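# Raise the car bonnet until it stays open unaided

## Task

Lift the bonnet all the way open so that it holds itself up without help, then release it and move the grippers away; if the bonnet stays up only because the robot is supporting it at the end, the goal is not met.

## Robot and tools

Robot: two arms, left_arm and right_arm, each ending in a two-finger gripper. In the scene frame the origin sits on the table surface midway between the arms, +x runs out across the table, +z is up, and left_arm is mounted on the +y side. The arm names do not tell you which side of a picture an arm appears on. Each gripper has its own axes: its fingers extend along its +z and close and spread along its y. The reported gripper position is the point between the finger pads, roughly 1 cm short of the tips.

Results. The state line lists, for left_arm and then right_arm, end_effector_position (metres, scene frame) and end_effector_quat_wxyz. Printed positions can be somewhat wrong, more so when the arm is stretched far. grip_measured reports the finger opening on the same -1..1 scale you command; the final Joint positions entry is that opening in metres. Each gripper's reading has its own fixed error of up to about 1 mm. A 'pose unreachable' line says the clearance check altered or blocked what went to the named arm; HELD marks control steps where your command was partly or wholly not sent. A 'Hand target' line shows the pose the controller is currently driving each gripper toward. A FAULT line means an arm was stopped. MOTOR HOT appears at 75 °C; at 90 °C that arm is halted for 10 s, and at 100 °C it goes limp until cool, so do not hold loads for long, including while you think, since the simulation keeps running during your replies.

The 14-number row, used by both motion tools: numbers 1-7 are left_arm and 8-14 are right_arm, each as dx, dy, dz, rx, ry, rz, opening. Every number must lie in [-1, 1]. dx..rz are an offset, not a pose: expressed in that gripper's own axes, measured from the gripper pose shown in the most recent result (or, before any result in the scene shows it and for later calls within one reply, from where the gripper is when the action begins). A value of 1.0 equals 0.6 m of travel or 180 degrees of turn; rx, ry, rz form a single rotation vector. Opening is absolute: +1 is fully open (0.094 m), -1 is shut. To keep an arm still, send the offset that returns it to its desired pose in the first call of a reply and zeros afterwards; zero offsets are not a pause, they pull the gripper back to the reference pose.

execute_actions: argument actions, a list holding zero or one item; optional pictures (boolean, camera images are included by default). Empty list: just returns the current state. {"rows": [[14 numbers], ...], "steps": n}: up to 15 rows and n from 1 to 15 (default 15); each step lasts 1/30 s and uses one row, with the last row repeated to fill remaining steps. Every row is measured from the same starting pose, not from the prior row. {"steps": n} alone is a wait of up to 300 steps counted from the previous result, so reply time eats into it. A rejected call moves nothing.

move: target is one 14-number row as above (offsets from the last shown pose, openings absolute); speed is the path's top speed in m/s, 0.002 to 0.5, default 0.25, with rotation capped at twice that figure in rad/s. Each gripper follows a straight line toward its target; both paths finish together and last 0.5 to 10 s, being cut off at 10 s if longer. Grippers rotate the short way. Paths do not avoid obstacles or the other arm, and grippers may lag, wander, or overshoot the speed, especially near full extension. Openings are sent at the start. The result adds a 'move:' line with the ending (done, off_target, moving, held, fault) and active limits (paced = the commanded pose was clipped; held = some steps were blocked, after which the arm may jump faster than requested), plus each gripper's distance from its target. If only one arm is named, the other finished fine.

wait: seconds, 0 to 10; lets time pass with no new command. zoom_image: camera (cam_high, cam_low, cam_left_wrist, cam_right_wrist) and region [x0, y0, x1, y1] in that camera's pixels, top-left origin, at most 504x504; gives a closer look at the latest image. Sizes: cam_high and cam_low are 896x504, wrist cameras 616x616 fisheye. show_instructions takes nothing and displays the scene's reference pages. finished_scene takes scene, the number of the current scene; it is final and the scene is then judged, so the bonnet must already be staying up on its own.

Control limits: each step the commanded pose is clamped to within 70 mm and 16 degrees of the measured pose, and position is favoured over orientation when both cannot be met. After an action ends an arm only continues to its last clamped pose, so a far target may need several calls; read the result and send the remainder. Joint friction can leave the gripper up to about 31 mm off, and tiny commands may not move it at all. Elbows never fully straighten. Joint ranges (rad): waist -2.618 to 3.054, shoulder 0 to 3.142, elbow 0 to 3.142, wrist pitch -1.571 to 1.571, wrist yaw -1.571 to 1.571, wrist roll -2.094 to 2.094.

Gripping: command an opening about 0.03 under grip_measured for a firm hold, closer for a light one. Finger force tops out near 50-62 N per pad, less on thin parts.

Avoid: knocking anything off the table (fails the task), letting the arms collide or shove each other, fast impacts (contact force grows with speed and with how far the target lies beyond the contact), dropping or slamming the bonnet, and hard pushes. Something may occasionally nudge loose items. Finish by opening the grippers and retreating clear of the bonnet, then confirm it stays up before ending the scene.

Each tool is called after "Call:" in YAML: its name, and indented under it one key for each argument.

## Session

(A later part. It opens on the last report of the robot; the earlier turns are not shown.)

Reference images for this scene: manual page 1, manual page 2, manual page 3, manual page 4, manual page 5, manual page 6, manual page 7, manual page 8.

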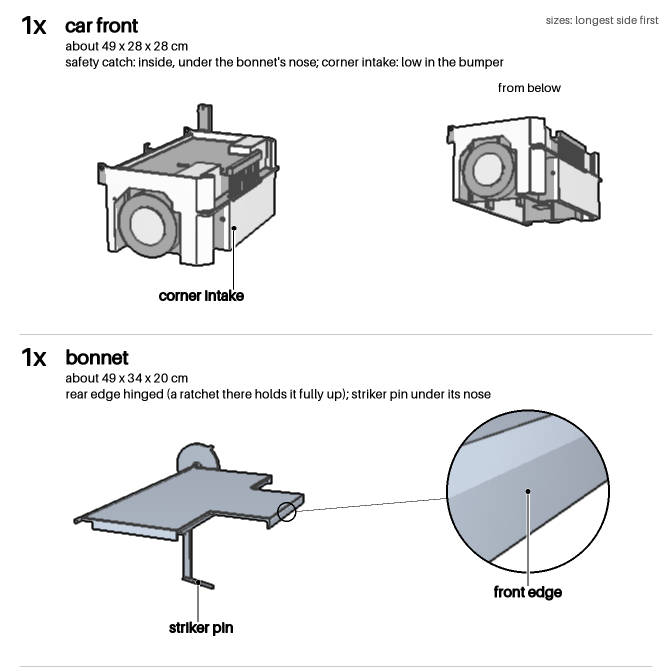

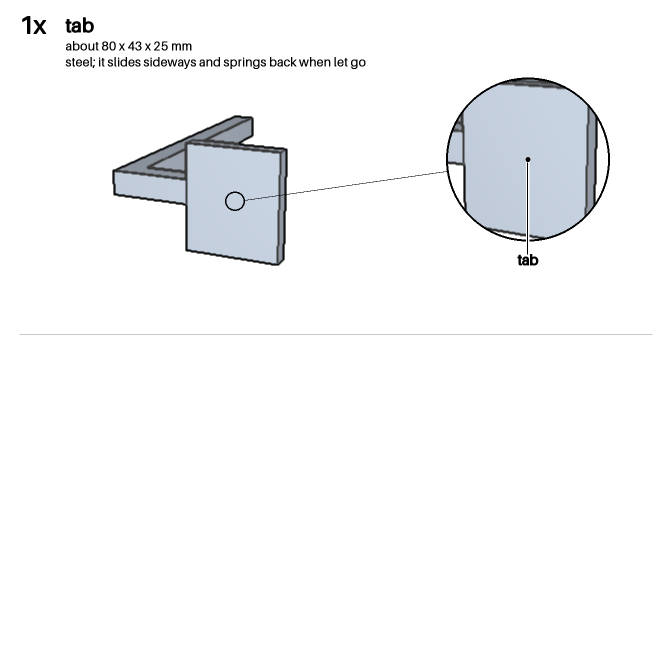

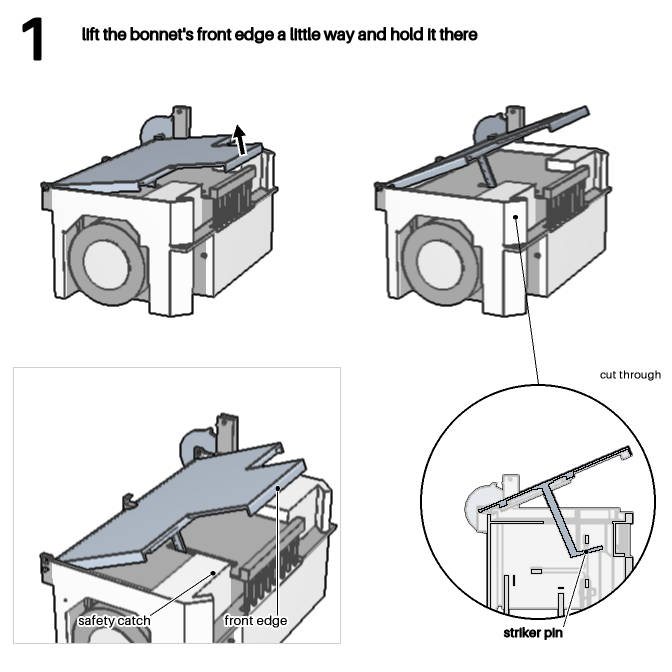

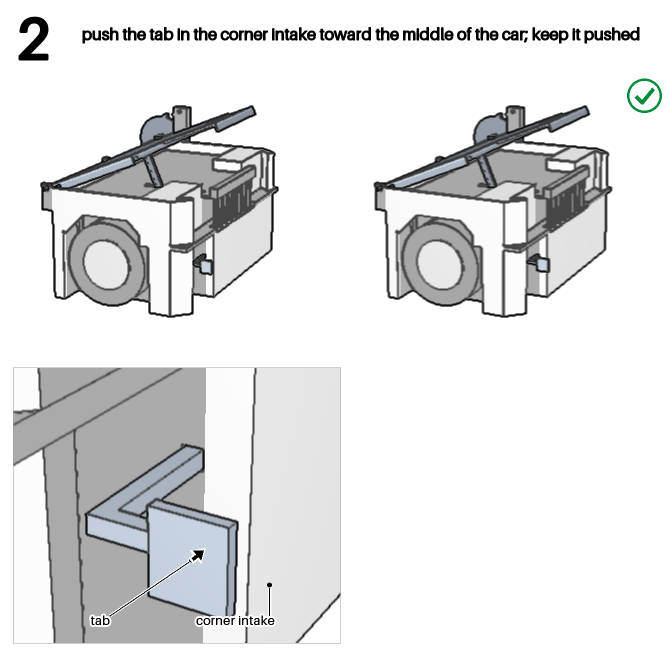

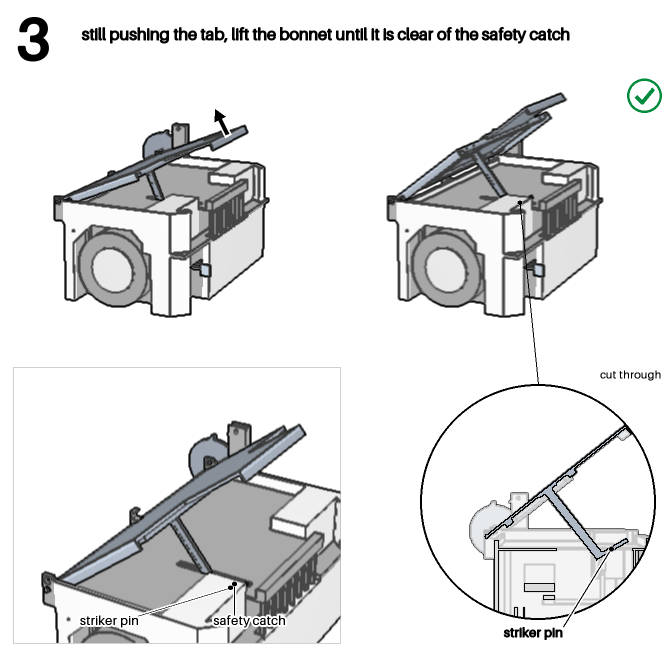

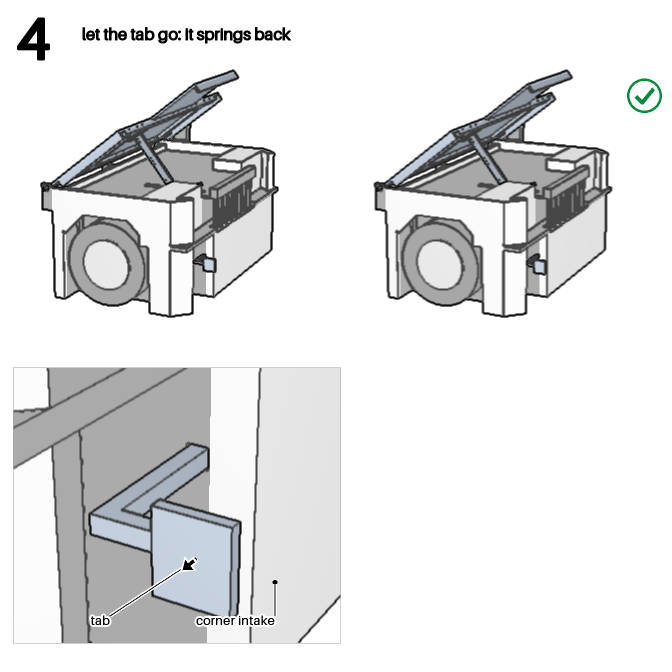

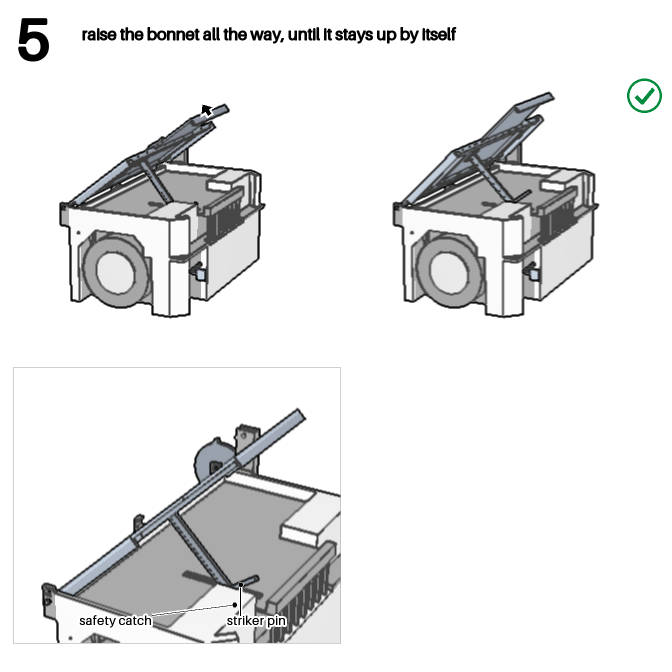

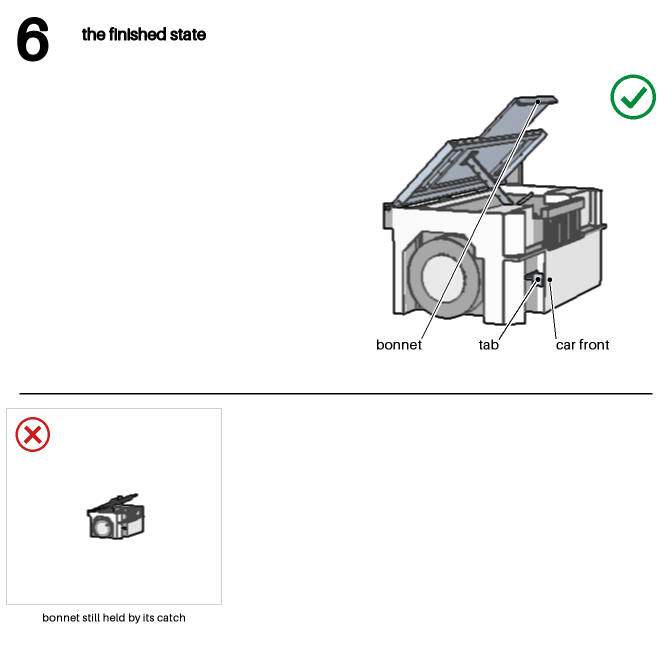

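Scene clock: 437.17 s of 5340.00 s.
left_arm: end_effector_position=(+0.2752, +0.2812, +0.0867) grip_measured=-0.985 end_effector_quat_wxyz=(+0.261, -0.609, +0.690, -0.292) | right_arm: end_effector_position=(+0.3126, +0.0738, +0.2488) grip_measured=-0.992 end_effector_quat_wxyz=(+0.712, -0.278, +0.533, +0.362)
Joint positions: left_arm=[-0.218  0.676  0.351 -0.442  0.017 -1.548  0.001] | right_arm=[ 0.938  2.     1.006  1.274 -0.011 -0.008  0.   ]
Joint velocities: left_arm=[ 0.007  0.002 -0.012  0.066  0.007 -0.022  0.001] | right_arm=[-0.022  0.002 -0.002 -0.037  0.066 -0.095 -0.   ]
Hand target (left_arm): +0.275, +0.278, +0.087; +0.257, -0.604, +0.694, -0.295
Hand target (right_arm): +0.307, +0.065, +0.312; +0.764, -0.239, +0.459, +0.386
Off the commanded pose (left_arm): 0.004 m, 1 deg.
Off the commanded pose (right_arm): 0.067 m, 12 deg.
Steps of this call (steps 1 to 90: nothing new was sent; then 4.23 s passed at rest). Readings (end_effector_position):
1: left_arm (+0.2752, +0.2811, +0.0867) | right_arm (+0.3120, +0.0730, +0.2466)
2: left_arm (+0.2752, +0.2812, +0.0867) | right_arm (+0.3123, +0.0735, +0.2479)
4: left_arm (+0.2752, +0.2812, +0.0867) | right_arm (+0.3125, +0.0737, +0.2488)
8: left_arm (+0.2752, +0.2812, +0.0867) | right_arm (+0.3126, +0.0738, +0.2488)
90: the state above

Call:
execute_actions:
  actions:
    - {"rows":[ [0.004,0,0,0,0.002,0.002,-1,-0.1057,0,0.0237,0,-0.0643,0,-1], [0.004,0,0,0,0.002,0.002,-1,-0.1075,0,0.0247,0,-0.0652,0,-1], [0.004,0,0,0,0.002,0.002,-1,-0.1092,0,0.0258,0,-0.0661,0,-1], [0.004,0,0,0,0.002,0.002,-1,-0.111,0,0.0268,0,-0.067,0,-1], [0.004,0,0,0,0.002,0.002,-1,-0.1128,0,0.0278,0,-0.0679,0,-1], [0.004,0,0,0,0.002,0.002,-1,-0.1146,0,0.0288,0,-0.0688,0,-1], [0.004,0,0,0,0.002,0.002,-1,-0.1163,0,0.0299,0,-0.0697,0,-1], [0.004,0,0,0,0.002,0.002,-1,-0.1181,0,0.0309,0,-0.0706,0,-1], [0.004,0,0,0,0.002,0.002,-1,-0.1199,0,0.0319,0,-0.0715,0,-1], [0.004,0,0,0,0.002,0.002,-1,-0.1216,0,0.033,0,-0.0724,0,-1], [0.004,0,0,0,0.002,0.002,-1,-0.1234,0,0.034,0,-0.0733,0,-1], [0.004,0,0,0,0.002,0.002,-1,-0.1252,0,0.035,0,-0.0742,0,-1], [0.004,0,0,0,0.002,0.002,-1,-0.127,0,0.036,0,-0.0751,0,-1], [0.004,0,0,0,0.002,0.002,-1,-0.127,0,0.036,0,-0.0751,0,-1], [0.004,0,0,0,0.002,0.002,-1,-0.127,0,0.036,0,-0.0751,0,-1] ],"steps":15}
  pictures: false

Call:
execute_actions:
  actions:
    - {"rows":[ [0.0077,0,0,0,0.0055,0.0025,-1,-0.102,0,0.023,0,-0.063,0,-1], [0.0113,0,0,0,0.009,0.003,-1,-0.101,0,0.022,0,-0.063,0,-1], [0.0149,0,0,0,0.0126,0.0036,-1,-0.101,0,0.022,0,-0.063,0,-1], [0.0185,0,0,0,0.0161,0.0041,-1,-0.101,0,0.022,0,-0.063,0,-1], [0.0221,0,0,0,0.0196,0.0046,-1,-0.101,0,0.022,0,-0.063,0,-1], [0.0257,0,0,0,0.0232,0.0052,-1,-0.101,0,0.022,0,-0.063,0,-1], [0.0293,0,0,0,0.0267,0.0057,-1,-0.101,0,0.022,0,-0.063,0,-1], [0.0329,0,0,0,0.0302,0.0062,-1,-0.101,0,0.022,0,-0.063,0,-1], [0.0365,0,0,0,0.0337,0.0068,-1,-0.101,0,0.022,0,-0.063,0,-1], [0.0401,0,0,0,0.0373,0.0073,-1,-0.101,0,0.022,0,-0.063,0,-1], [0.0437,0,0,0,0.0408,0.0078,-1,-0.101,0,0.022,0,-0.063,0,-1], [0.0473,0,0,0,0.0443,0.0084,-1,-0.101,0,0.022,0,-0.063,0,-1], [0.0509,0,0,0,0.0478,0.0089,-1,-0.101,0,0.022,0,-0.063,0,-1], [0.0545,0,0,0,0.0514,0.0094,-1,-0.101,0,0.022,0,-0.063,0,-1], [0.058,0,0,0,0.0549,0.0099,-1,-0.101,0,0.022,0,-0.063,0,-1] ],"steps":15}

Scene clock: 491.37 s of 5340.00 s.
left_arm: end_effector_position=(+0.2752, +0.2813, +0.0866) grip_measured=-0.985 end_effector_quat_wxyz=(+0.261, -0.609, +0.690, -0.291) | right_arm: end_effector_position=(+0.3151, +0.0774, +0.2580) grip_measured=-0.992 end_effector_quat_wxyz=(+0.718, -0.274, +0.525, +0.365)
Joint positions: left_arm=[-0.218  0.676  0.351 -0.442  0.016 -1.548  0.001] | right_arm=[ 0.938  2.008  1.039  1.272 -0.012 -0.008  0.   ]
Joint velocities: left_arm=[-0.012 -0.007 -0.007 -0.037 -0.022  0.007 -0.001] | right_arm=[-0.032  0.002  0.09  -0.051 -0.051 -0.022 -0.   ]
Hand target (left_arm): +0.275, +0.279, +0.087; +0.260, -0.606, +0.693, -0.293
Hand target (right_arm): +0.308, +0.068, +0.324; +0.769, -0.235, +0.448, +0.390
Off the commanded pose (left_arm): 0.003 m, 1 deg.
Off the commanded pose (right_arm): 0.070 m, 12 deg.
Steps of this call (steps 1 to 90: nothing new was sent; then 50.70 s passed at rest; steps 91 to 105: all 15 steps of this action). Readings (end_effector_position):
91: left_arm (+0.2752, +0.2813, +0.0866) | right_arm (+0.3126, +0.0738, +0.2488)
92: left_arm (+0.2752, +0.2813, +0.0866) | right_arm (+0.3126, +0.0738, +0.2488)
94: left_arm (+0.2752, +0.2813, +0.0866) | right_arm (+0.3126, +0.0738, +0.2488)
98: left_arm (+0.2752, +0.2813, +0.0866) | right_arm (+0.3130, +0.0744, +0.2496)
105: the state above

Scene clock: 491.87 s of 5340.00 s.
left_arm: end_effector_position=(+0.2749, +0.2739, +0.0873) grip_measured=-0.985 end_effector_quat_wxyz=(+0.251, -0.600, +0.697, -0.302) | right_arm: end_effector_position=(+0.3153, +0.0776, +0.2588) grip_measured=-0.992 end_effector_quat_wxyz=(+0.719, -0.274, +0.524, +0.365)
Joint positions: left_arm=[-0.23   0.676  0.351 -0.438  0.042 -1.548  0.001] | right_arm=[ 0.938  2.008  1.041  1.273 -0.011 -0.008  0.   ]
Joint velocities: left_arm=[-0.032  0.002 -0.012  0.037  0.11   0.007 -0.001] | right_arm=[ 0.002  0.007 -0.007 -0.007 -0.037 -0.007 -0.   ]
Hand target (left_arm): +0.270, +0.249, +0.087; +0.206, -0.572, +0.719, -0.337
Hand target (right_arm): +0.309, +0.069, +0.317; +0.766, -0.238, +0.453, +0.389
Off the commanded pose (left_arm): 0.027 m, 8 deg.
Off the commanded pose (right_arm): 0.061 m, 11 deg.
Steps of this call (steps 1 to 15: all 15 steps of this action). Readings (end_effector_position):
1: left_arm (+0.2752, +0.2812, +0.0866) | right_arm (+0.3153, +0.0776, +0.2586)
2: left_arm (+0.2752, +0.2811, +0.0866) | right_arm (+0.3153, +0.0776, +0.2588)
4: left_arm (+0.2752, +0.2810, +0.0866) | right_arm (+0.3153, +0.0776, +0.2588)
8: left_arm (+0.2752, +0.2792, +0.0869) | right_arm (+0.3153, +0.0776, +0.2588)
15: the state above
camera_calibration (this result's frames):
cam_left_wrist: T_world_to_cam=[[0.687638, -0.149102, 0.710579, -0.20312], [-0.595269, -0.676125, 0.434178, 0.345647], [0.415703, -0.721543, -0.553685, 0.240057], [0, 0, 0, 1]] pos_world=[0.245634, 0.376626, 0.127176]
cam_right_wrist: T_world_to_cam=[[0.852261, -0.461399, -0.2465, -0.170597], [-0.247174, 0.0601108, -0.967105, 0.375708], [0.461039, 0.885154, -0.0628158, -0.101305], [0, 0, 0, 1]] pos_world=[0.284964, -0.011627, 0.314933]

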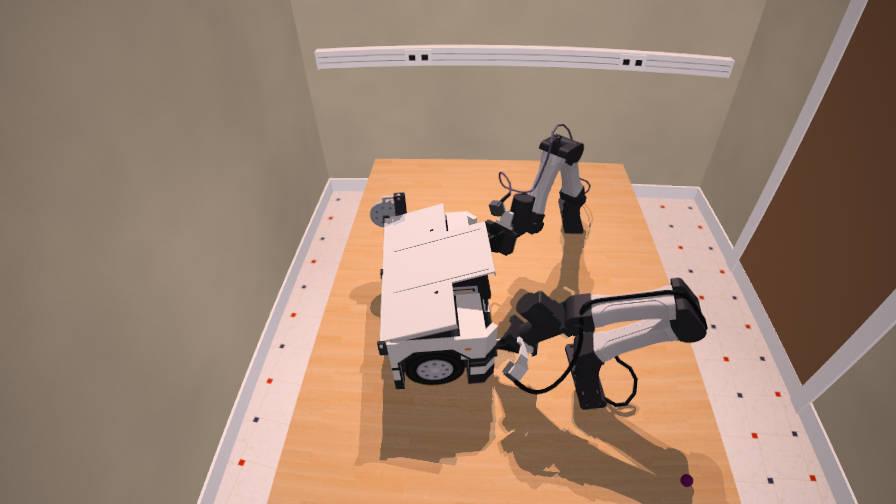

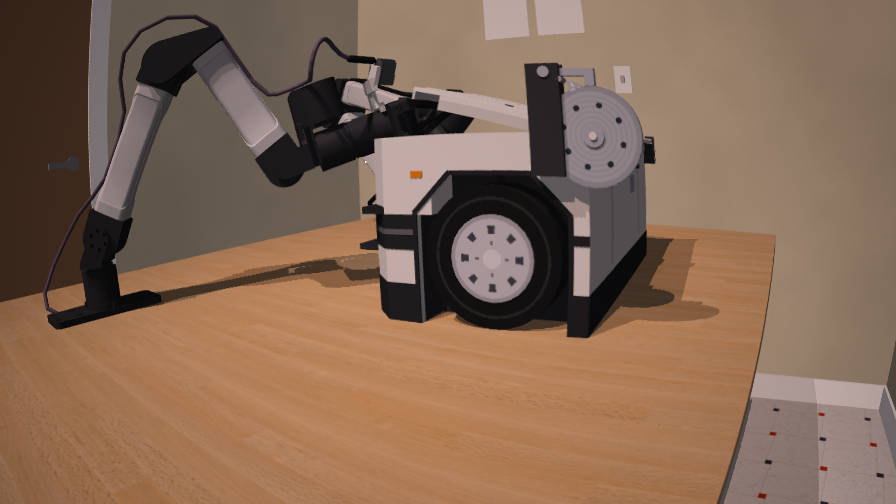

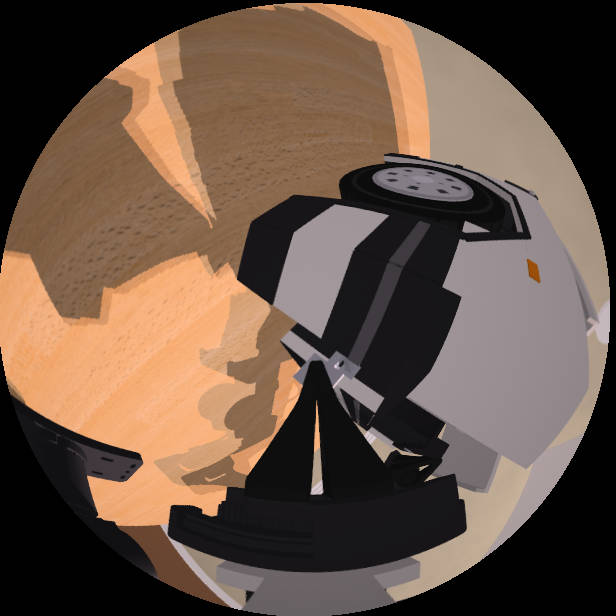

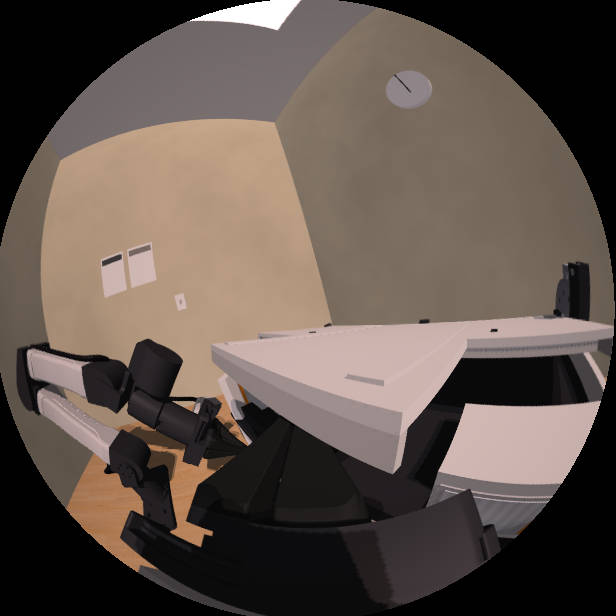

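Call:
execute_actions:
  actions: []
  pictures: false

Scene clock: 493.50 s of 5340.00 s.
left_arm: end_effector_position=(+0.2748, +0.2727, +0.0874) grip_measured=-0.985 end_effector_quat_wxyz=(+0.249, -0.599, +0.697, -0.304) | right_arm: end_effector_position=(+0.3153, +0.0776, +0.2588) grip_measured=-0.992 end_effector_quat_wxyz=(+0.719, -0.274, +0.524, +0.365)
Joint positions: left_arm=[-0.231  0.676  0.351 -0.438  0.048 -1.548  0.001] | right_arm=[ 0.938  2.008  1.041  1.273 -0.011 -0.008  0.   ]
Joint velocities: left_arm=[-0.007  0.007  0.002  0.007  0.022 -0.081 -0.001] | right_arm=[ 0.012  0.007  0.017 -0.007  0.037 -0.037 -0.001]
Hand target (left_arm): +0.270, +0.249, +0.087; +0.206, -0.572, +0.719, -0.337
Hand target (right_arm): +0.309, +0.069, +0.317; +0.766, -0.238, +0.453, +0.389
Off the commanded pose (left_arm): 0.026 m, 8 deg.
Off the commanded pose (right_arm): 0.061 m, 11 deg.
Steps of this call (steps 1 to 49: nothing new was sent). Readings (end_effector_position):
1: left_arm (+0.2748, +0.2732, +0.0874) | right_arm (+0.3153, +0.0776, +0.2588)
2: left_arm (+0.2748, +0.2730, +0.0874) | right_arm (+0.3153, +0.0776, +0.2588)
4: left_arm (+0.2748, +0.2728, +0.0874) | right_arm (+0.3153, +0.0776, +0.2588)
8: left_arm (+0.2748, +0.2727, +0.0874) | right_arm (+0.3153, +0.0776, +0.2588)
49: the state above

Call:
execute_actions:
  actions:
    - {"rows":[ [0.0453,0,0,0,0.043,0.0074,-1,-0.101,0,0.022,0,-0.063,0,-1], [0.0468,0,0,0,0.0442,0.0078,-1,-0.101,0,0.022,0,-0.063,0,-1], [0.0483,0,0,0,0.0455,0.0082,-1,-0.101,0,0.022,0,-0.063,0,-1], [0.0498,0,0,0,0.0468,0.0086,-1,-0.101,0,0.022,0,-0.063,0,-1], [0.0513,0,0,0,0.048,0.009,-1,-0.101,0,0.022,0,-0.063,0,-1], [0.0528,0,0,0,0.0493,0.0094,-1,-0.101,0,0.022,0,-0.063,0,-1], [0.0543,0,0,0,0.0506,0.0098,-1,-0.101,0,0.022,0,-0.063,0,-1], [0.0558,0,0,0,0.0519,0.0102,-1,-0.101,0,0.022,0,-0.063,0,-1], [0.0573,0,0,0,0.0531,0.0106,-1,-0.101,0,0.022,0,-0.063,0,-1], [0.0588,0,0,0,0.0544,0.011,-1,-0.101,0,0.022,0,-0.063,0,-1], [0.0603,0,0,0,0.0557,0.0114,-1,-0.102,0,0.022,0,-0.063,0,-1], [0.0618,0,0,0,0.057,0.0118,-1,-0.103,0,0.022,0,-0.0635,0,-1], [0.0618,0,0,0,0.057,0.0118,-1,-0.104,0,0.023,0,-0.064,0,-1] ],"steps":15}

Scene clock: 541.83 s of 5340.00 s.
left_arm: end_effector_position=(+0.2746, +0.2691, +0.0878) grip_measured=-0.985 end_effector_quat_wxyz=(+0.247, -0.594, +0.701, -0.308) | right_arm: end_effector_position=(+0.3153, +0.0776, +0.2588) grip_measured=-0.992 end_effector_quat_wxyz=(+0.719, -0.274, +0.524, +0.365)
Joint positions: left_arm=[-0.243  0.676  0.351 -0.436  0.053 -1.548  0.001] | right_arm=[ 0.938  2.008  1.041  1.273 -0.011 -0.008  0.   ]
Joint velocities: left_arm=[-0.012  0.002  0.007 -0.051 -0.022 -0.007  0.   ] | right_arm=[-0.007 -0.007 -0.012 -0.051  0.007  0.007  0.   ]
Hand target (left_arm): +0.267, +0.239, +0.089; +0.193, -0.558, +0.727, -0.350
Hand target (right_arm): +0.309, +0.069, +0.319; +0.767, -0.237, +0.451, +0.389
Off the commanded pose (left_arm): 0.033 m, 10 deg.
Off the commanded pose (right_arm): 0.064 m, 12 deg.
Steps of this call (steps 1 to 90: nothing new was sent; then 44.83 s passed at rest; steps 91 to 105: all 15 steps of this action). Readings (end_effector_position):
91: left_arm (+0.2748, +0.2727, +0.0874) | right_arm (+0.3153, +0.0776, +0.2588)
92: left_arm (+0.2748, +0.2727, +0.0874) | right_arm (+0.3153, +0.0776, +0.2588)
94: left_arm (+0.2747, +0.2723, +0.0875) | right_arm (+0.3153, +0.0776, +0.2588)
98: left_arm (+0.2747, +0.2706, +0.0877) | right_arm (+0.3153, +0.0776, +0.2588)
105: the state above
camera_calibration (this result's frames):
cam_left_wrist: T_world_to_cam=[[0.68358, -0.157366, 0.712709, -0.200791], [-0.609053, -0.661092, 0.438192, 0.34145], [0.402209, -0.733617, -0.547754, 0.243463], [0, 0, 0, 1]] pos_world=[0.247295, 0.37274, 0.126843]
cam_right_wrist: T_world_to_cam=[[0.852261, -0.461399, -0.2465, -0.170597], [-0.247174, 0.0601108, -0.967105, 0.375708], [0.461039, 0.885154, -0.0628158, -0.101305], [0, 0, 0, 1]] pos_world=[0.284964, -0.011627, 0.314933]

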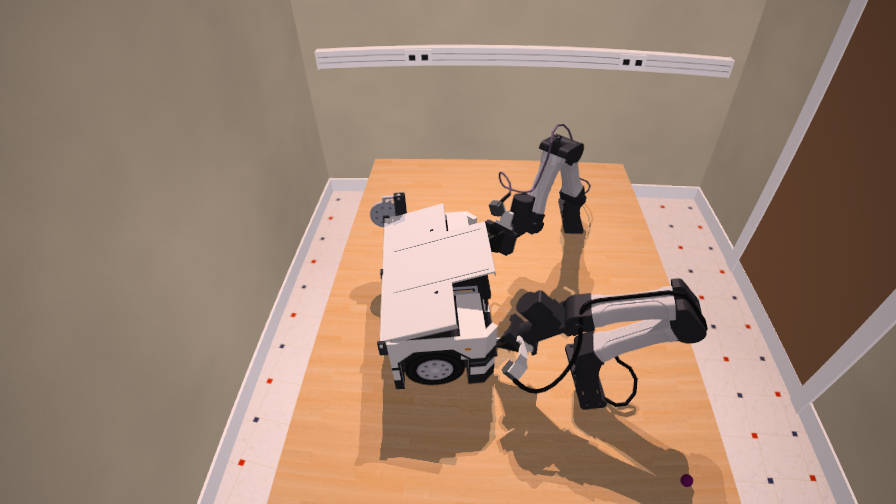

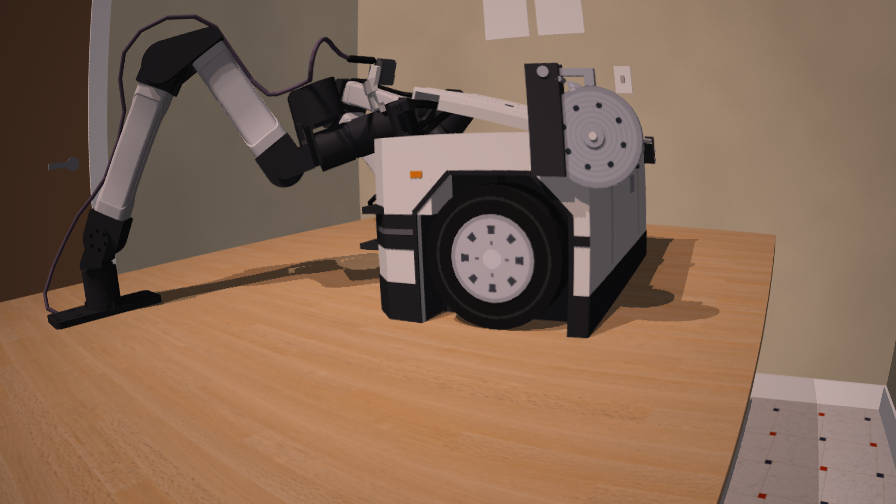

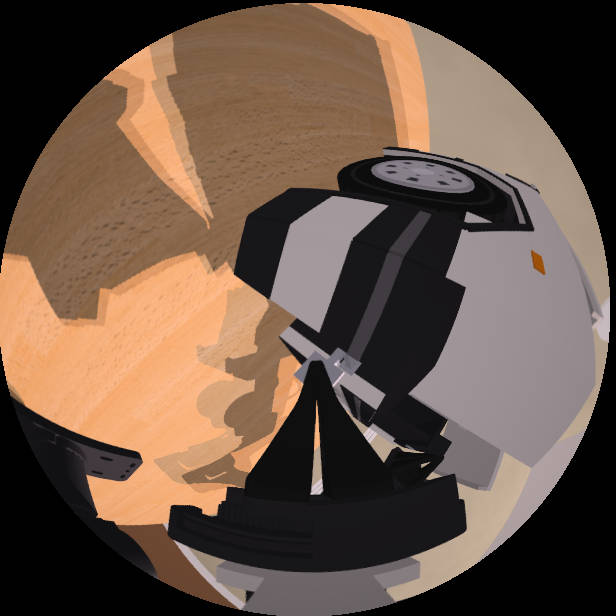

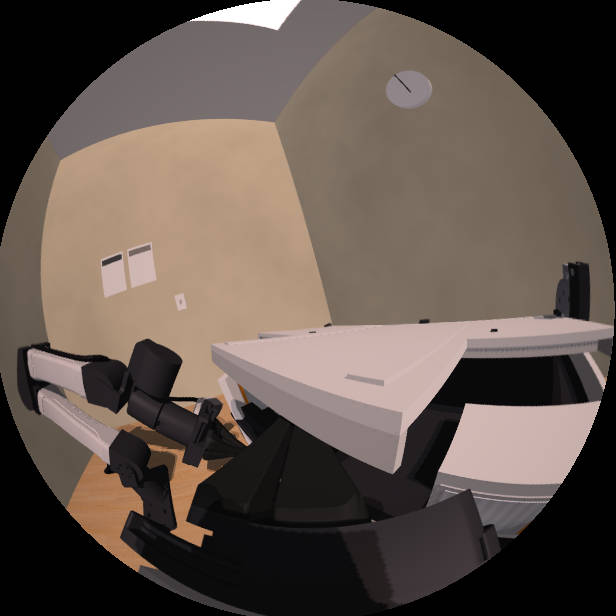

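Call:
execute_actions:
  actions:
    - {"rows":[ [0.0532,0,0,0,0.0506,0.0089,-1,-0.1067,-0.008,0.0264,0.0026,-0.0654,-0.0009,-1], [0.0532,0,0,0,0.0506,0.0089,-1,-0.1094,-0.015,0.0279,0.0049,-0.0668,-0.0016,-1], [0.0532,0,0,0,0.0506,0.0089,-1,-0.1121,-0.0207,0.0295,0.0067,-0.0681,-0.0022,-1], [0.0532,0,0,0,0.0506,0.0089,-1,-0.1149,-0.0214,0.0311,0.007,-0.0695,-0.0023,-1], [0.0532,0,0,0,0.0506,0.0089,-1,-0.1176,-0.0222,0.0326,0.0072,-0.0709,-0.0024,-1], [0.0532,0,0,0,0.0506,0.0089,-1,-0.1203,-0.0229,0.0342,0.0074,-0.0723,-0.0024,-1], [0.0532,0,0,0,0.0506,0.0089,-1,-0.123,-0.0236,0.0358,0.0077,-0.0737,-0.0025,-1], [0.0532,0,0,0,0.0506,0.0089,-1,-0.1257,-0.0244,0.0373,0.0079,-0.075,-0.0026,-1], [0.0532,0,0,0,0.0506,0.0089,-1,-0.1284,-0.0251,0.0389,0.0082,-0.0764,-0.0027,-1], [0.0532,0,0,0,0.0506,0.0089,-1,-0.1311,-0.0258,0.0405,0.0084,-0.0778,-0.0027,-1], [0.0532,0,0,0,0.0506,0.0089,-1,-0.1338,-0.0266,0.042,0.0086,-0.0792,-0.0028,-1], [0.0532,0,0,0,0.0506,0.0089,-1,-0.1366,-0.0273,0.0436,0.0089,-0.0806,-0.0029,-1], [0.0532,0,0,0,0.0506,0.0089,-1,-0.1393,-0.028,0.0452,0.0091,-0.0819,-0.003,-1], [0.0532,0,0,0,0.0506,0.0089,-1,-0.142,-0.0288,0.0467,0.0094,-0.0833,-0.003,-1], [0.0532,0,0,0,0.0506,0.0089,-1,-0.1447,-0.0295,0.0483,0.0096,-0.0847,-0.0031,-1] ],"steps":15}
  pictures: false

Call:
execute_actions:
  actions:
    - {"rows":[ [0.0532,0,0,0,0.0506,0.0089,-1,-0.1025,-0.0242,0.0264,0.0077,-0.0635,-0.003,-1], [0.0532,0,0,0,0.0506,0.0089,-1,-0.103,-0.0252,0.0284,0.008,-0.064,-0.0031,-1], [0.0532,0,0,0,0.0506,0.0089,-1,-0.1036,-0.0261,0.0303,0.0083,-0.0646,-0.0032,-1], [0.0532,0,0,0,0.0506,0.0089,-1,-0.1056,-0.027,0.0323,0.0086,-0.0659,-0.0034,-1], [0.0532,0,0,0,0.0506,0.0089,-1,-0.1075,-0.028,0.0342,0.0089,-0.0672,-0.0035,-1], [0.0532,0,0,0,0.0506,0.0089,-1,-0.1095,-0.0289,0.0362,0.0092,-0.0684,-0.0036,-1], [0.0532,0,0,0,0.0506,0.0089,-1,-0.1115,-0.0298,0.0381,0.0095,-0.0697,-0.0037,-1], [0.0532,0,0,0,0.0506,0.0089,-1,-0.1134,-0.0308,0.0401,0.0098,-0.071,-0.0038,-1], [0.0532,0,0,0,0.0506,0.0089,-1,-0.1154,-0.0317,0.042,0.0101,-0.0723,-0.0039,-1], [0.0532,0,0,0,0.0506,0.0089,-1,-0.1174,-0.0326,0.044,0.0104,-0.0735,-0.004,-1], [0.0532,0,0,0,0.0506,0.0089,-1,-0.1193,-0.0336,0.0459,0.0107,-0.0748,-0.0041,-1], [0.0532,0,0,0,0.0506,0.0089,-1,-0.1213,-0.0345,0.0479,0.011,-0.0761,-0.0043,-1], [0.0532,0,0,0,0.0506,0.0089,-1,-0.1233,-0.0354,0.0498,0.0113,-0.0774,-0.0044,-1], [0.0532,0,0,0,0.0506,0.0089,-1,-0.1252,-0.0364,0.0518,0.0116,-0.0786,-0.0045,-1], [0.0532,0,0,0,0.0506,0.0089,-1,-0.1272,-0.0373,0.0537,0.0119,-0.0799,-0.0046,-1] ],"steps":15}

Scene clock: 575.63 s of 5340.00 s.
left_arm: end_effector_position=(+0.2746, +0.2691, +0.0878) grip_measured=-0.985 end_effector_quat_wxyz=(+0.247, -0.594, +0.701, -0.308) | right_arm: end_effector_position=(+0.3243, +0.0812, +0.2805) grip_measured=-0.992 end_effector_quat_wxyz=(+0.734, -0.264, +0.504, +0.370)
Joint positions: left_arm=[-0.243  0.676  0.351 -0.436  0.053 -1.548  0.001] | right_arm=[ 0.926  2.023  1.111  1.272 -0.019 -0.008  0.   ]
Joint velocities: left_arm=[-0.012  0.012  0.012 -0.037 -0.051 -0.007 -0.   ] | right_arm=[-0.032  0.046  0.198  0.037  0.037 -0.022  0.   ]
Hand target (left_arm): +0.268, +0.240, +0.089; +0.196, -0.559, +0.726, -0.348
Hand target (right_arm): +0.325, +0.063, +0.346; +0.788, -0.217, +0.430, +0.385
Off the commanded pose (left_arm): 0.032 m, 9 deg.
Off the commanded pose (right_arm): 0.071 m, 12 deg.
Steps of this call (steps 1 to 90: nothing new was sent; then 30.30 s passed at rest; steps 91 to 105: all 15 steps of this action). Readings (end_effector_position):
91: left_arm (+0.2746, +0.2691, +0.0878) | right_arm (+0.3153, +0.0776, +0.2588)
92: left_arm (+0.2746, +0.2691, +0.0878) | right_arm (+0.3157, +0.0775, +0.2593)
94: left_arm (+0.2746, +0.2691, +0.0878) | right_arm (+0.3168, +0.0782, +0.2598)
98: left_arm (+0.2746, +0.2691, +0.0878) | right_arm (+0.3193, +0.0796, +0.2640)
105: the state above

Scene clock: 576.13 s of 5340.00 s.
left_arm: end_effector_position=(+0.2746, +0.2691, +0.0878) grip_measured=-0.985 end_effector_quat_wxyz=(+0.247, -0.594, +0.701, -0.308) | right_arm: end_effector_position=(+0.3378, +0.0860, +0.2943) grip_measured=-0.992 end_effector_quat_wxyz=(+0.746, -0.256, +0.489, +0.372)
Joint positions: left_arm=[-0.243  0.676  0.351 -0.436  0.053 -1.548  0.001] | right_arm=[ 0.909  2.062  1.194  1.27  -0.03  -0.006  0.   ]
Joint velocities: left_arm=[ 0.007  0.007 -0.002 -0.007  0.007 -0.007 -0.   ] | right_arm=[ 0.002  0.071  0.188 -0.081 -0.095 -0.066 -0.   ]
Hand target (left_arm): +0.268, +0.240, +0.089; +0.196, -0.559, +0.726, -0.348
Hand target (right_arm): +0.339, +0.066, +0.359; +0.799, -0.207, +0.415, +0.383
Off the commanded pose (left_arm): 0.032 m, 9 deg.
Off the commanded pose (right_arm): 0.071 m, 12 deg.
Steps of this call (steps 1 to 15: all 15 steps of this action). Readings (end_effector_position):
1: left_arm (+0.2746, +0.2691, +0.0878) | right_arm (+0.3252, +0.0812, +0.2823)
2: left_arm (+0.2746, +0.2691, +0.0878) | right_arm (+0.3259, +0.0814, +0.2837)
4: left_arm (+0.2746, +0.2691, +0.0878) | right_arm (+0.3279, +0.0818, +0.2845)
8: left_arm (+0.2746, +0.2691, +0.0878) | right_arm (+0.3327, +0.0832, +0.2848)
15: the state above
camera_calibration (this result's frames):
cam_left_wrist: T_world_to_cam=[[0.68358, -0.157366, 0.712709, -0.200791], [-0.609053, -0.661092, 0.438192, 0.34145], [0.402209, -0.733617, -0.547754, 0.243463], [0, 0, 0, 1]] pos_world=[0.247295, 0.37274, 0.126843]
cam_right_wrist: T_world_to_cam=[[0.862398, -0.452703, -0.226561, -0.187148], [-0.185279, 0.134232, -0.973475, 0.389692], [0.471107, 0.881499, 0.031885, -0.147821], [0, 0, 0, 1]] pos_world=[0.303237, -0.00672763, 0.341669]

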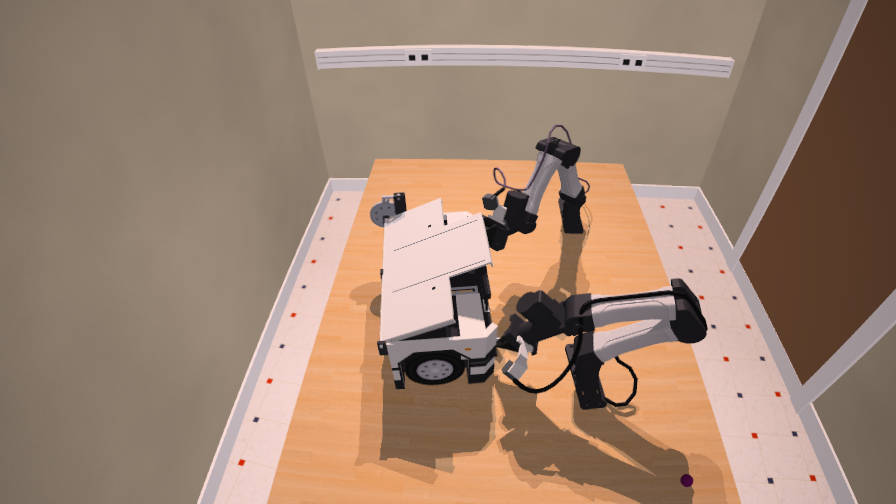

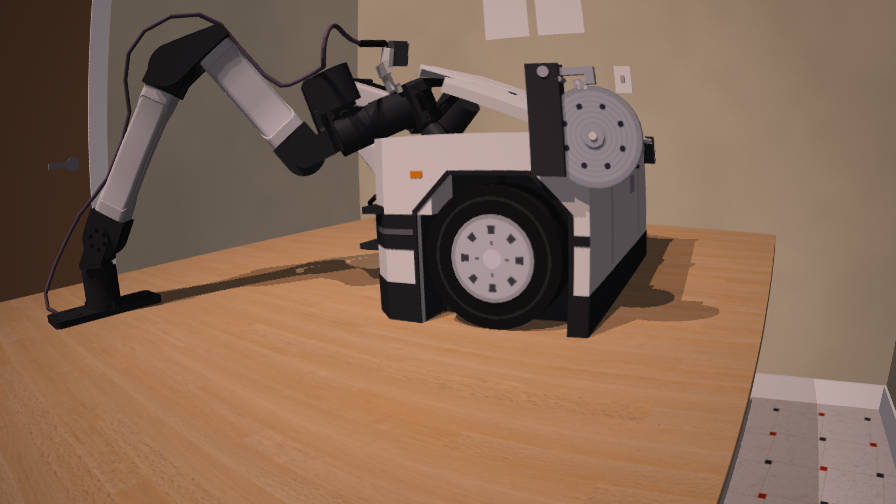

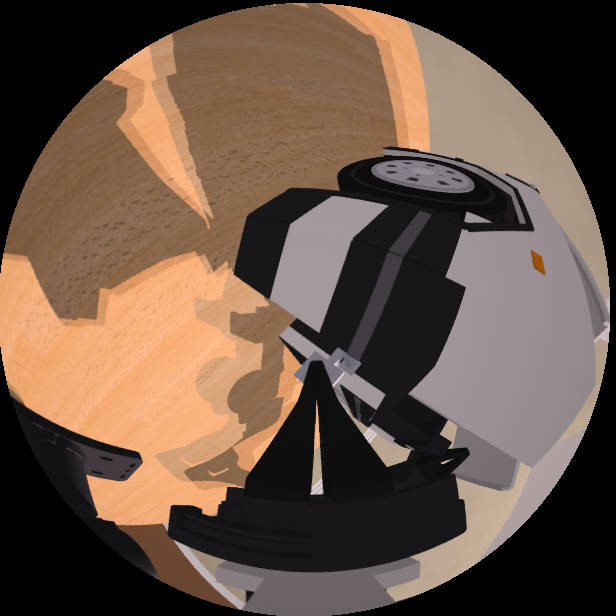

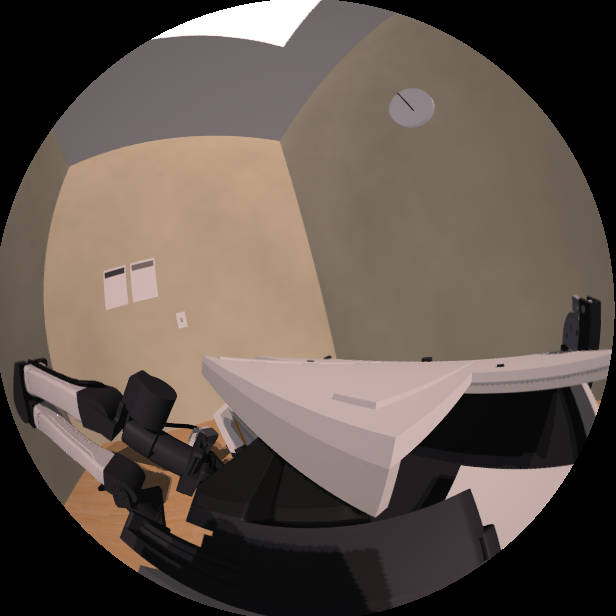

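Call:
execute_actions:
  actions: []
  pictures: false

Call:
execute_actions:
  actions:
    - {"rows":[ [0.0532,0,0,0,0.0506,0.0089,-1,-0.1068,-0.0253,0.0265,0.0134,-0.0622,-0.0023,-1], [0.0532,0,0,0,0.0506,0.0089,-1,-0.1091,-0.026,0.0282,0.0137,-0.0636,-0.0024,-1], [0.0532,0,0,0,0.0506,0.0089,-1,-0.1114,-0.0268,0.03,0.0139,-0.0649,-0.0025,-1], [0.0532,0,0,0,0.0506,0.0089,-1,-0.1138,-0.0276,0.0318,0.0141,-0.0663,-0.0026,-1], [0.0532,0,0,0,0.0506,0.0089,-1,-0.1161,-0.0283,0.0335,0.0144,-0.0677,-0.0027,-1], [0.0532,0,0,0,0.0506,0.0089,-1,-0.1184,-0.0291,0.0353,0.0146,-0.0691,-0.0028,-1], [0.0532,0,0,0,0.0506,0.0089,-1,-0.1207,-0.0299,0.0371,0.0148,-0.0705,-0.0029,-1], [0.0532,0,0,0,0.0506,0.0089,-1,-0.123,-0.0306,0.0388,0.0151,-0.0718,-0.003,-1], [0.0532,0,0,0,0.0506,0.0089,-1,-0.1253,-0.0314,0.0406,0.0153,-0.0732,-0.0031,-1], [0.0532,0,0,0,0.0506,0.0089,-1,-0.1276,-0.0322,0.0424,0.0155,-0.0746,-0.0032,-1], [0.0532,0,0,0,0.0506,0.0089,-1,-0.1299,-0.0329,0.0441,0.0158,-0.076,-0.0033,-1], [0.0532,0,0,0,0.0506,0.0089,-1,-0.1323,-0.0337,0.0459,0.016,-0.0774,-0.0034,-1], [0.0532,0,0,0,0.0506,0.0089,-1,-0.1346,-0.0345,0.0477,0.0162,-0.0787,-0.0035,-1], [0.0532,0,0,0,0.0506,0.0089,-1,-0.1369,-0.0352,0.0494,0.0165,-0.0801,-0.0036,-1], [0.0532,0,0,0,0.0506,0.0089,-1,-0.1392,-0.036,0.0512,0.0167,-0.0815,-0.0037,-1] ],"steps":15}
  pictures: false

Call:
execute_actions:
  actions:
    - {"rows":[ [0.0532,0,0,0,0.0506,0.0089,-1,-0.1031,-0.0325,0.0282,0.0166,-0.0596,-0.0036,-1], [0.0532,0,0,0,0.0506,0.0089,-1,-0.1051,-0.0333,0.0301,0.0169,-0.061,-0.0037,-1], [0.0532,0,0,0,0.0506,0.0089,-1,-0.107,-0.034,0.0321,0.0171,-0.0623,-0.0038,-1], [0.0532,0,0,0,0.0506,0.0089,-1,-0.109,-0.0348,0.034,0.0173,-0.0637,-0.004,-1], [0.0532,0,0,0,0.0506,0.0089,-1,-0.1109,-0.0356,0.0359,0.0175,-0.0651,-0.0041,-1], [0.0532,0,0,0,0.0506,0.0089,-1,-0.1129,-0.0364,0.0378,0.0178,-0.0665,-0.0042,-1], [0.0532,0,0,0,0.0506,0.0089,-1,-0.1148,-0.0372,0.0397,0.018,-0.0679,-0.0043,-1], [0.0532,0,0,0,0.0506,0.0089,-1,-0.1168,-0.0379,0.0417,0.0182,-0.0692,-0.0044,-1], [0.0532,0,0,0,0.0506,0.0089,-1,-0.1187,-0.0387,0.0436,0.0184,-0.0706,-0.0045,-1], [0.0532,0,0,0,0.0506,0.0089,-1,-0.1207,-0.0395,0.0455,0.0187,-0.072,-0.0046,-1], [0.0532,0,0,0,0.0506,0.0089,-1,-0.1226,-0.0403,0.0474,0.0189,-0.0734,-0.0047,-1], [0.0532,0,0,0,0.0506,0.0089,-1,-0.1246,-0.0411,0.0493,0.0191,-0.0748,-0.0049,-1], [0.0532,0,0,0,0.0506,0.0089,-1,-0.1265,-0.0418,0.0513,0.0194,-0.0761,-0.005,-1], [0.0532,0,0,0,0.0506,0.0089,-1,-0.1285,-0.0426,0.0532,0.0196,-0.0775,-0.0051,-1], [0.0532,0,0,0,0.0506,0.0089,-1,-0.1304,-0.0434,0.0551,0.0198,-0.0789,-0.0052,-1] ],"steps":15}

Scene clock: 642.43 s of 5340.00 s.
left_arm: end_effector_position=(+0.2746, +0.2691, +0.0878) grip_measured=-0.985 end_effector_quat_wxyz=(+0.247, -0.594, +0.701, -0.308) | right_arm: end_effector_position=(+0.3388, +0.0880, +0.2939) grip_measured=-0.992 end_effector_quat_wxyz=(+0.746, -0.258, +0.489, +0.373)
Joint positions: left_arm=[-0.243  0.676  0.351 -0.436  0.053 -1.548  0.001] | right_arm=[ 0.908  2.069  1.205  1.265 -0.037 -0.006  0.   ]
Joint velocities: left_arm=[-0.002 -0.017  0.002 -0.007 -0.007  0.037  0.   ] | right_arm=[-0.007  0.012  0.007 -0.007 -0.022 -0.007  0.001]
Hand target (left_arm): +0.268, +0.240, +0.089; +0.196, -0.559, +0.726, -0.348
Hand target (right_arm): +0.339, +0.065, +0.359; +0.799, -0.207, +0.415, +0.383
Off the commanded pose (left_arm): 0.032 m, 9 deg.
Off the commanded pose (right_arm): 0.072 m, 12 deg.
MOTOR HOT: a motor of the right arm reached 75 °C. Now the hottest motor of the right arm, joint 3 (elbow), reports 78 °C. The controller's stop level is 90 °C. To cool a motor, set the load down, stop pushing, or move to a pose that needs little force.
Steps of this call (steps 1 to 90: nothing new was sent; then 63.30 s passed at rest). Readings (end_effector_position):
1: left_arm (+0.2746, +0.2691, +0.0878) | right_arm (+0.3383, +0.0868, +0.2943)
2: left_arm (+0.2746, +0.2691, +0.0878) | right_arm (+0.3385, +0.0874, +0.2939)
4: left_arm (+0.2746, +0.2691, +0.0878) | right_arm (+0.3387, +0.0879, +0.2940)
8: left_arm (+0.2746, +0.2691, +0.0878) | right_arm (+0.3387, +0.0880, +0.2940)
90: the state above

Scene clock: 642.93 s of 5340.00 s.
left_arm: end_effector_position=(+0.2746, +0.2691, +0.0878) grip_measured=-0.985 end_effector_quat_wxyz=(+0.247, -0.594, +0.701, -0.308) | right_arm: end_effector_position=(+0.3448, +0.0947, +0.2997) grip_measured=-0.992 end_effector_quat_wxyz=(+0.748, -0.257, +0.485, +0.374)
Joint positions: left_arm=[-0.243  0.676  0.351 -0.436  0.053 -1.548  0.001] | right_arm=[ 0.906  2.091  1.259  1.241 -0.04  -0.006  0.   ]
Joint velocities: left_arm=[ 0.012 -0.007 -0.012  0.037  0.037 -0.051 -0.001] | right_arm=[-0.037  0.042  0.183 -0.081  0.007 -0.007 -0.001]
Hand target (left_arm): +0.268, +0.240, +0.089; +0.196, -0.559, +0.726, -0.348
Hand target (right_arm): +0.346, +0.066, +0.377; +0.809, -0.194, +0.400, +0.384
Off the commanded pose (left_arm): 0.032 m, 9 deg.
Off the commanded pose (right_arm): 0.087 m, 15 deg.
MOTOR HOT: still on. Now the hottest motor of the right arm, joint 3 (elbow), reports 78 °C; the controller's stop level is 90 °C.
Steps of this call (steps 1 to 15: all 15 steps of this action). Readings (end_effector_position):
1: left_arm (+0.2746, +0.2691, +0.0878) | right_arm (+0.3389, +0.0880, +0.2938)
2: left_arm (+0.2746, +0.2691, +0.0878) | right_arm (+0.3389, +0.0880, +0.2937)
4: left_arm (+0.2746, +0.2691, +0.0878) | right_arm (+0.3390, +0.0882, +0.2942)
8: left_arm (+0.2746, +0.2691, +0.0878) | right_arm (+0.3409, +0.0912, +0.2941)
15: the state above

Scene clock: 643.43 s of 5340.00 s.
left_arm: end_effector_position=(+0.2746, +0.2691, +0.0878) grip_measured=-0.985 end_effector_quat_wxyz=(+0.247, -0.594, +0.701, -0.308) | right_arm: end_effector_position=(+0.3525, +0.1031, +0.3051) grip_measured=-0.992 end_effector_quat_wxyz=(+0.751, -0.257, +0.479, +0.376)
Joint positions: left_arm=[-0.243  0.676  0.351 -0.436  0.053 -1.548  0.001] | right_arm=[ 0.903  2.126  1.329  1.219 -0.046 -0.006  0.   ]
Joint velocities: left_arm=[ 0.007 -0.002 -0.027 -0.051  0.037  0.037 -0.001] | right_arm=[-0.032  0.017  0.173 -0.022 -0.051 -0.037 -0.001]
Hand target (left_arm): +0.268, +0.240, +0.089; +0.196, -0.559, +0.726, -0.348
Hand target (right_arm): +0.357, +0.073, +0.379; +0.811, -0.192, +0.400, +0.381
Off the commanded pose (left_arm): 0.032 m, 9 deg.
Off the commanded pose (right_arm): 0.084 m, 14 deg.
MOTOR HOT: still on. Now the hottest motor of the right arm, joint 3 (elbow), reports 79 °C; the controller's stop level is 90 °C.
Steps of this call (steps 1 to 15: all 15 steps of this action). Readings (end_effector_position):
1: left_arm (+0.2746, +0.2691, +0.0878) | right_arm (+0.3453, +0.0951, +0.3005)
2: left_arm (+0.2746, +0.2691, +0.0878) | right_arm (+0.3457, +0.0952, +0.3014)
4: left_arm (+0.2746, +0.2691, +0.0878) | right_arm (+0.3465, +0.0961, +0.3014)
8: left_arm (+0.2746, +0.2691, +0.0878) | right_arm (+0.3485, +0.0993, +0.3008)
15: the state above
camera_calibration (this result's frames):
cam_left_wrist: T_world_to_cam=[[0.68358, -0.157366, 0.712709, -0.200791], [-0.609053, -0.661092, 0.438192, 0.34145], [0.402209, -0.733617, -0.547754, 0.243463], [0, 0, 0, 1]] pos_world=[0.247295, 0.37274, 0.126843]
cam_right_wrist: T_world_to_cam=[[0.869846, -0.443079, -0.216908, -0.196209], [-0.169827, 0.143866, -0.974916, 0.394615], [0.46317, 0.884864, 0.0498942, -0.173269], [0, 0, 0, 1]] pos_world=[0.317941, 0.0096122, 0.350803]

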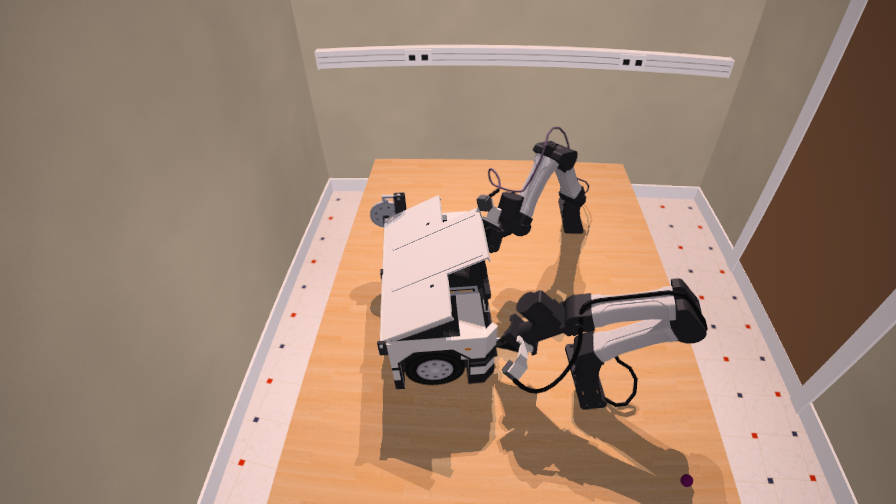

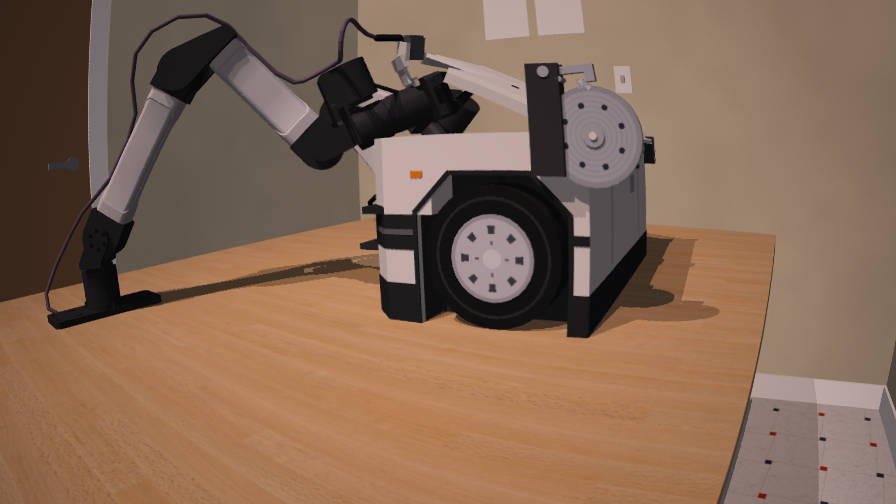

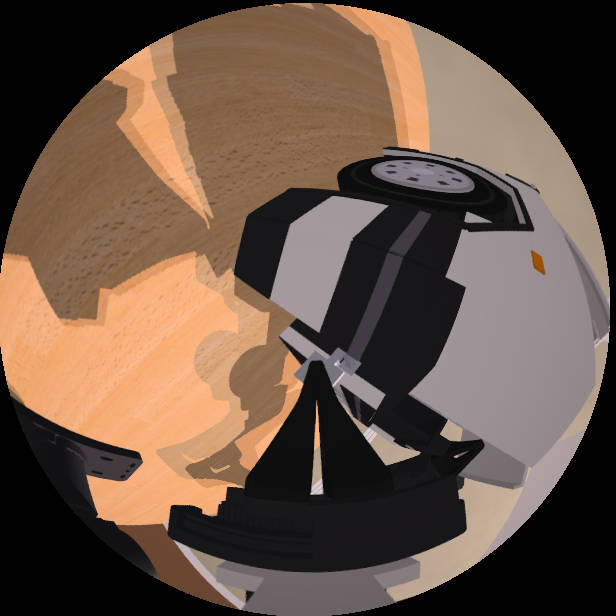

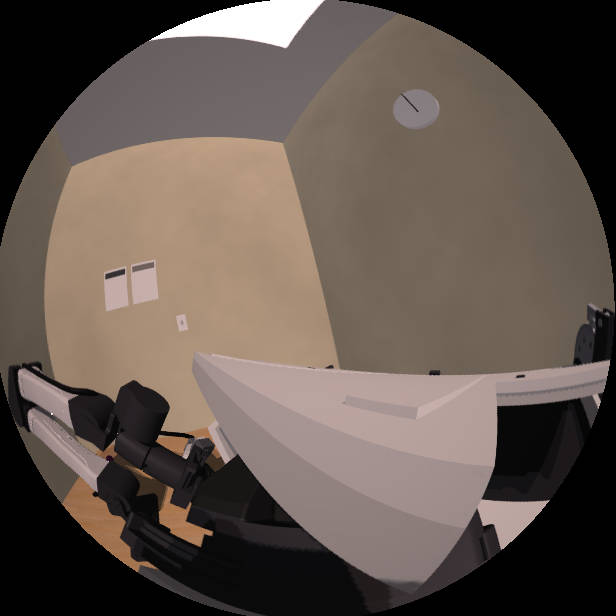

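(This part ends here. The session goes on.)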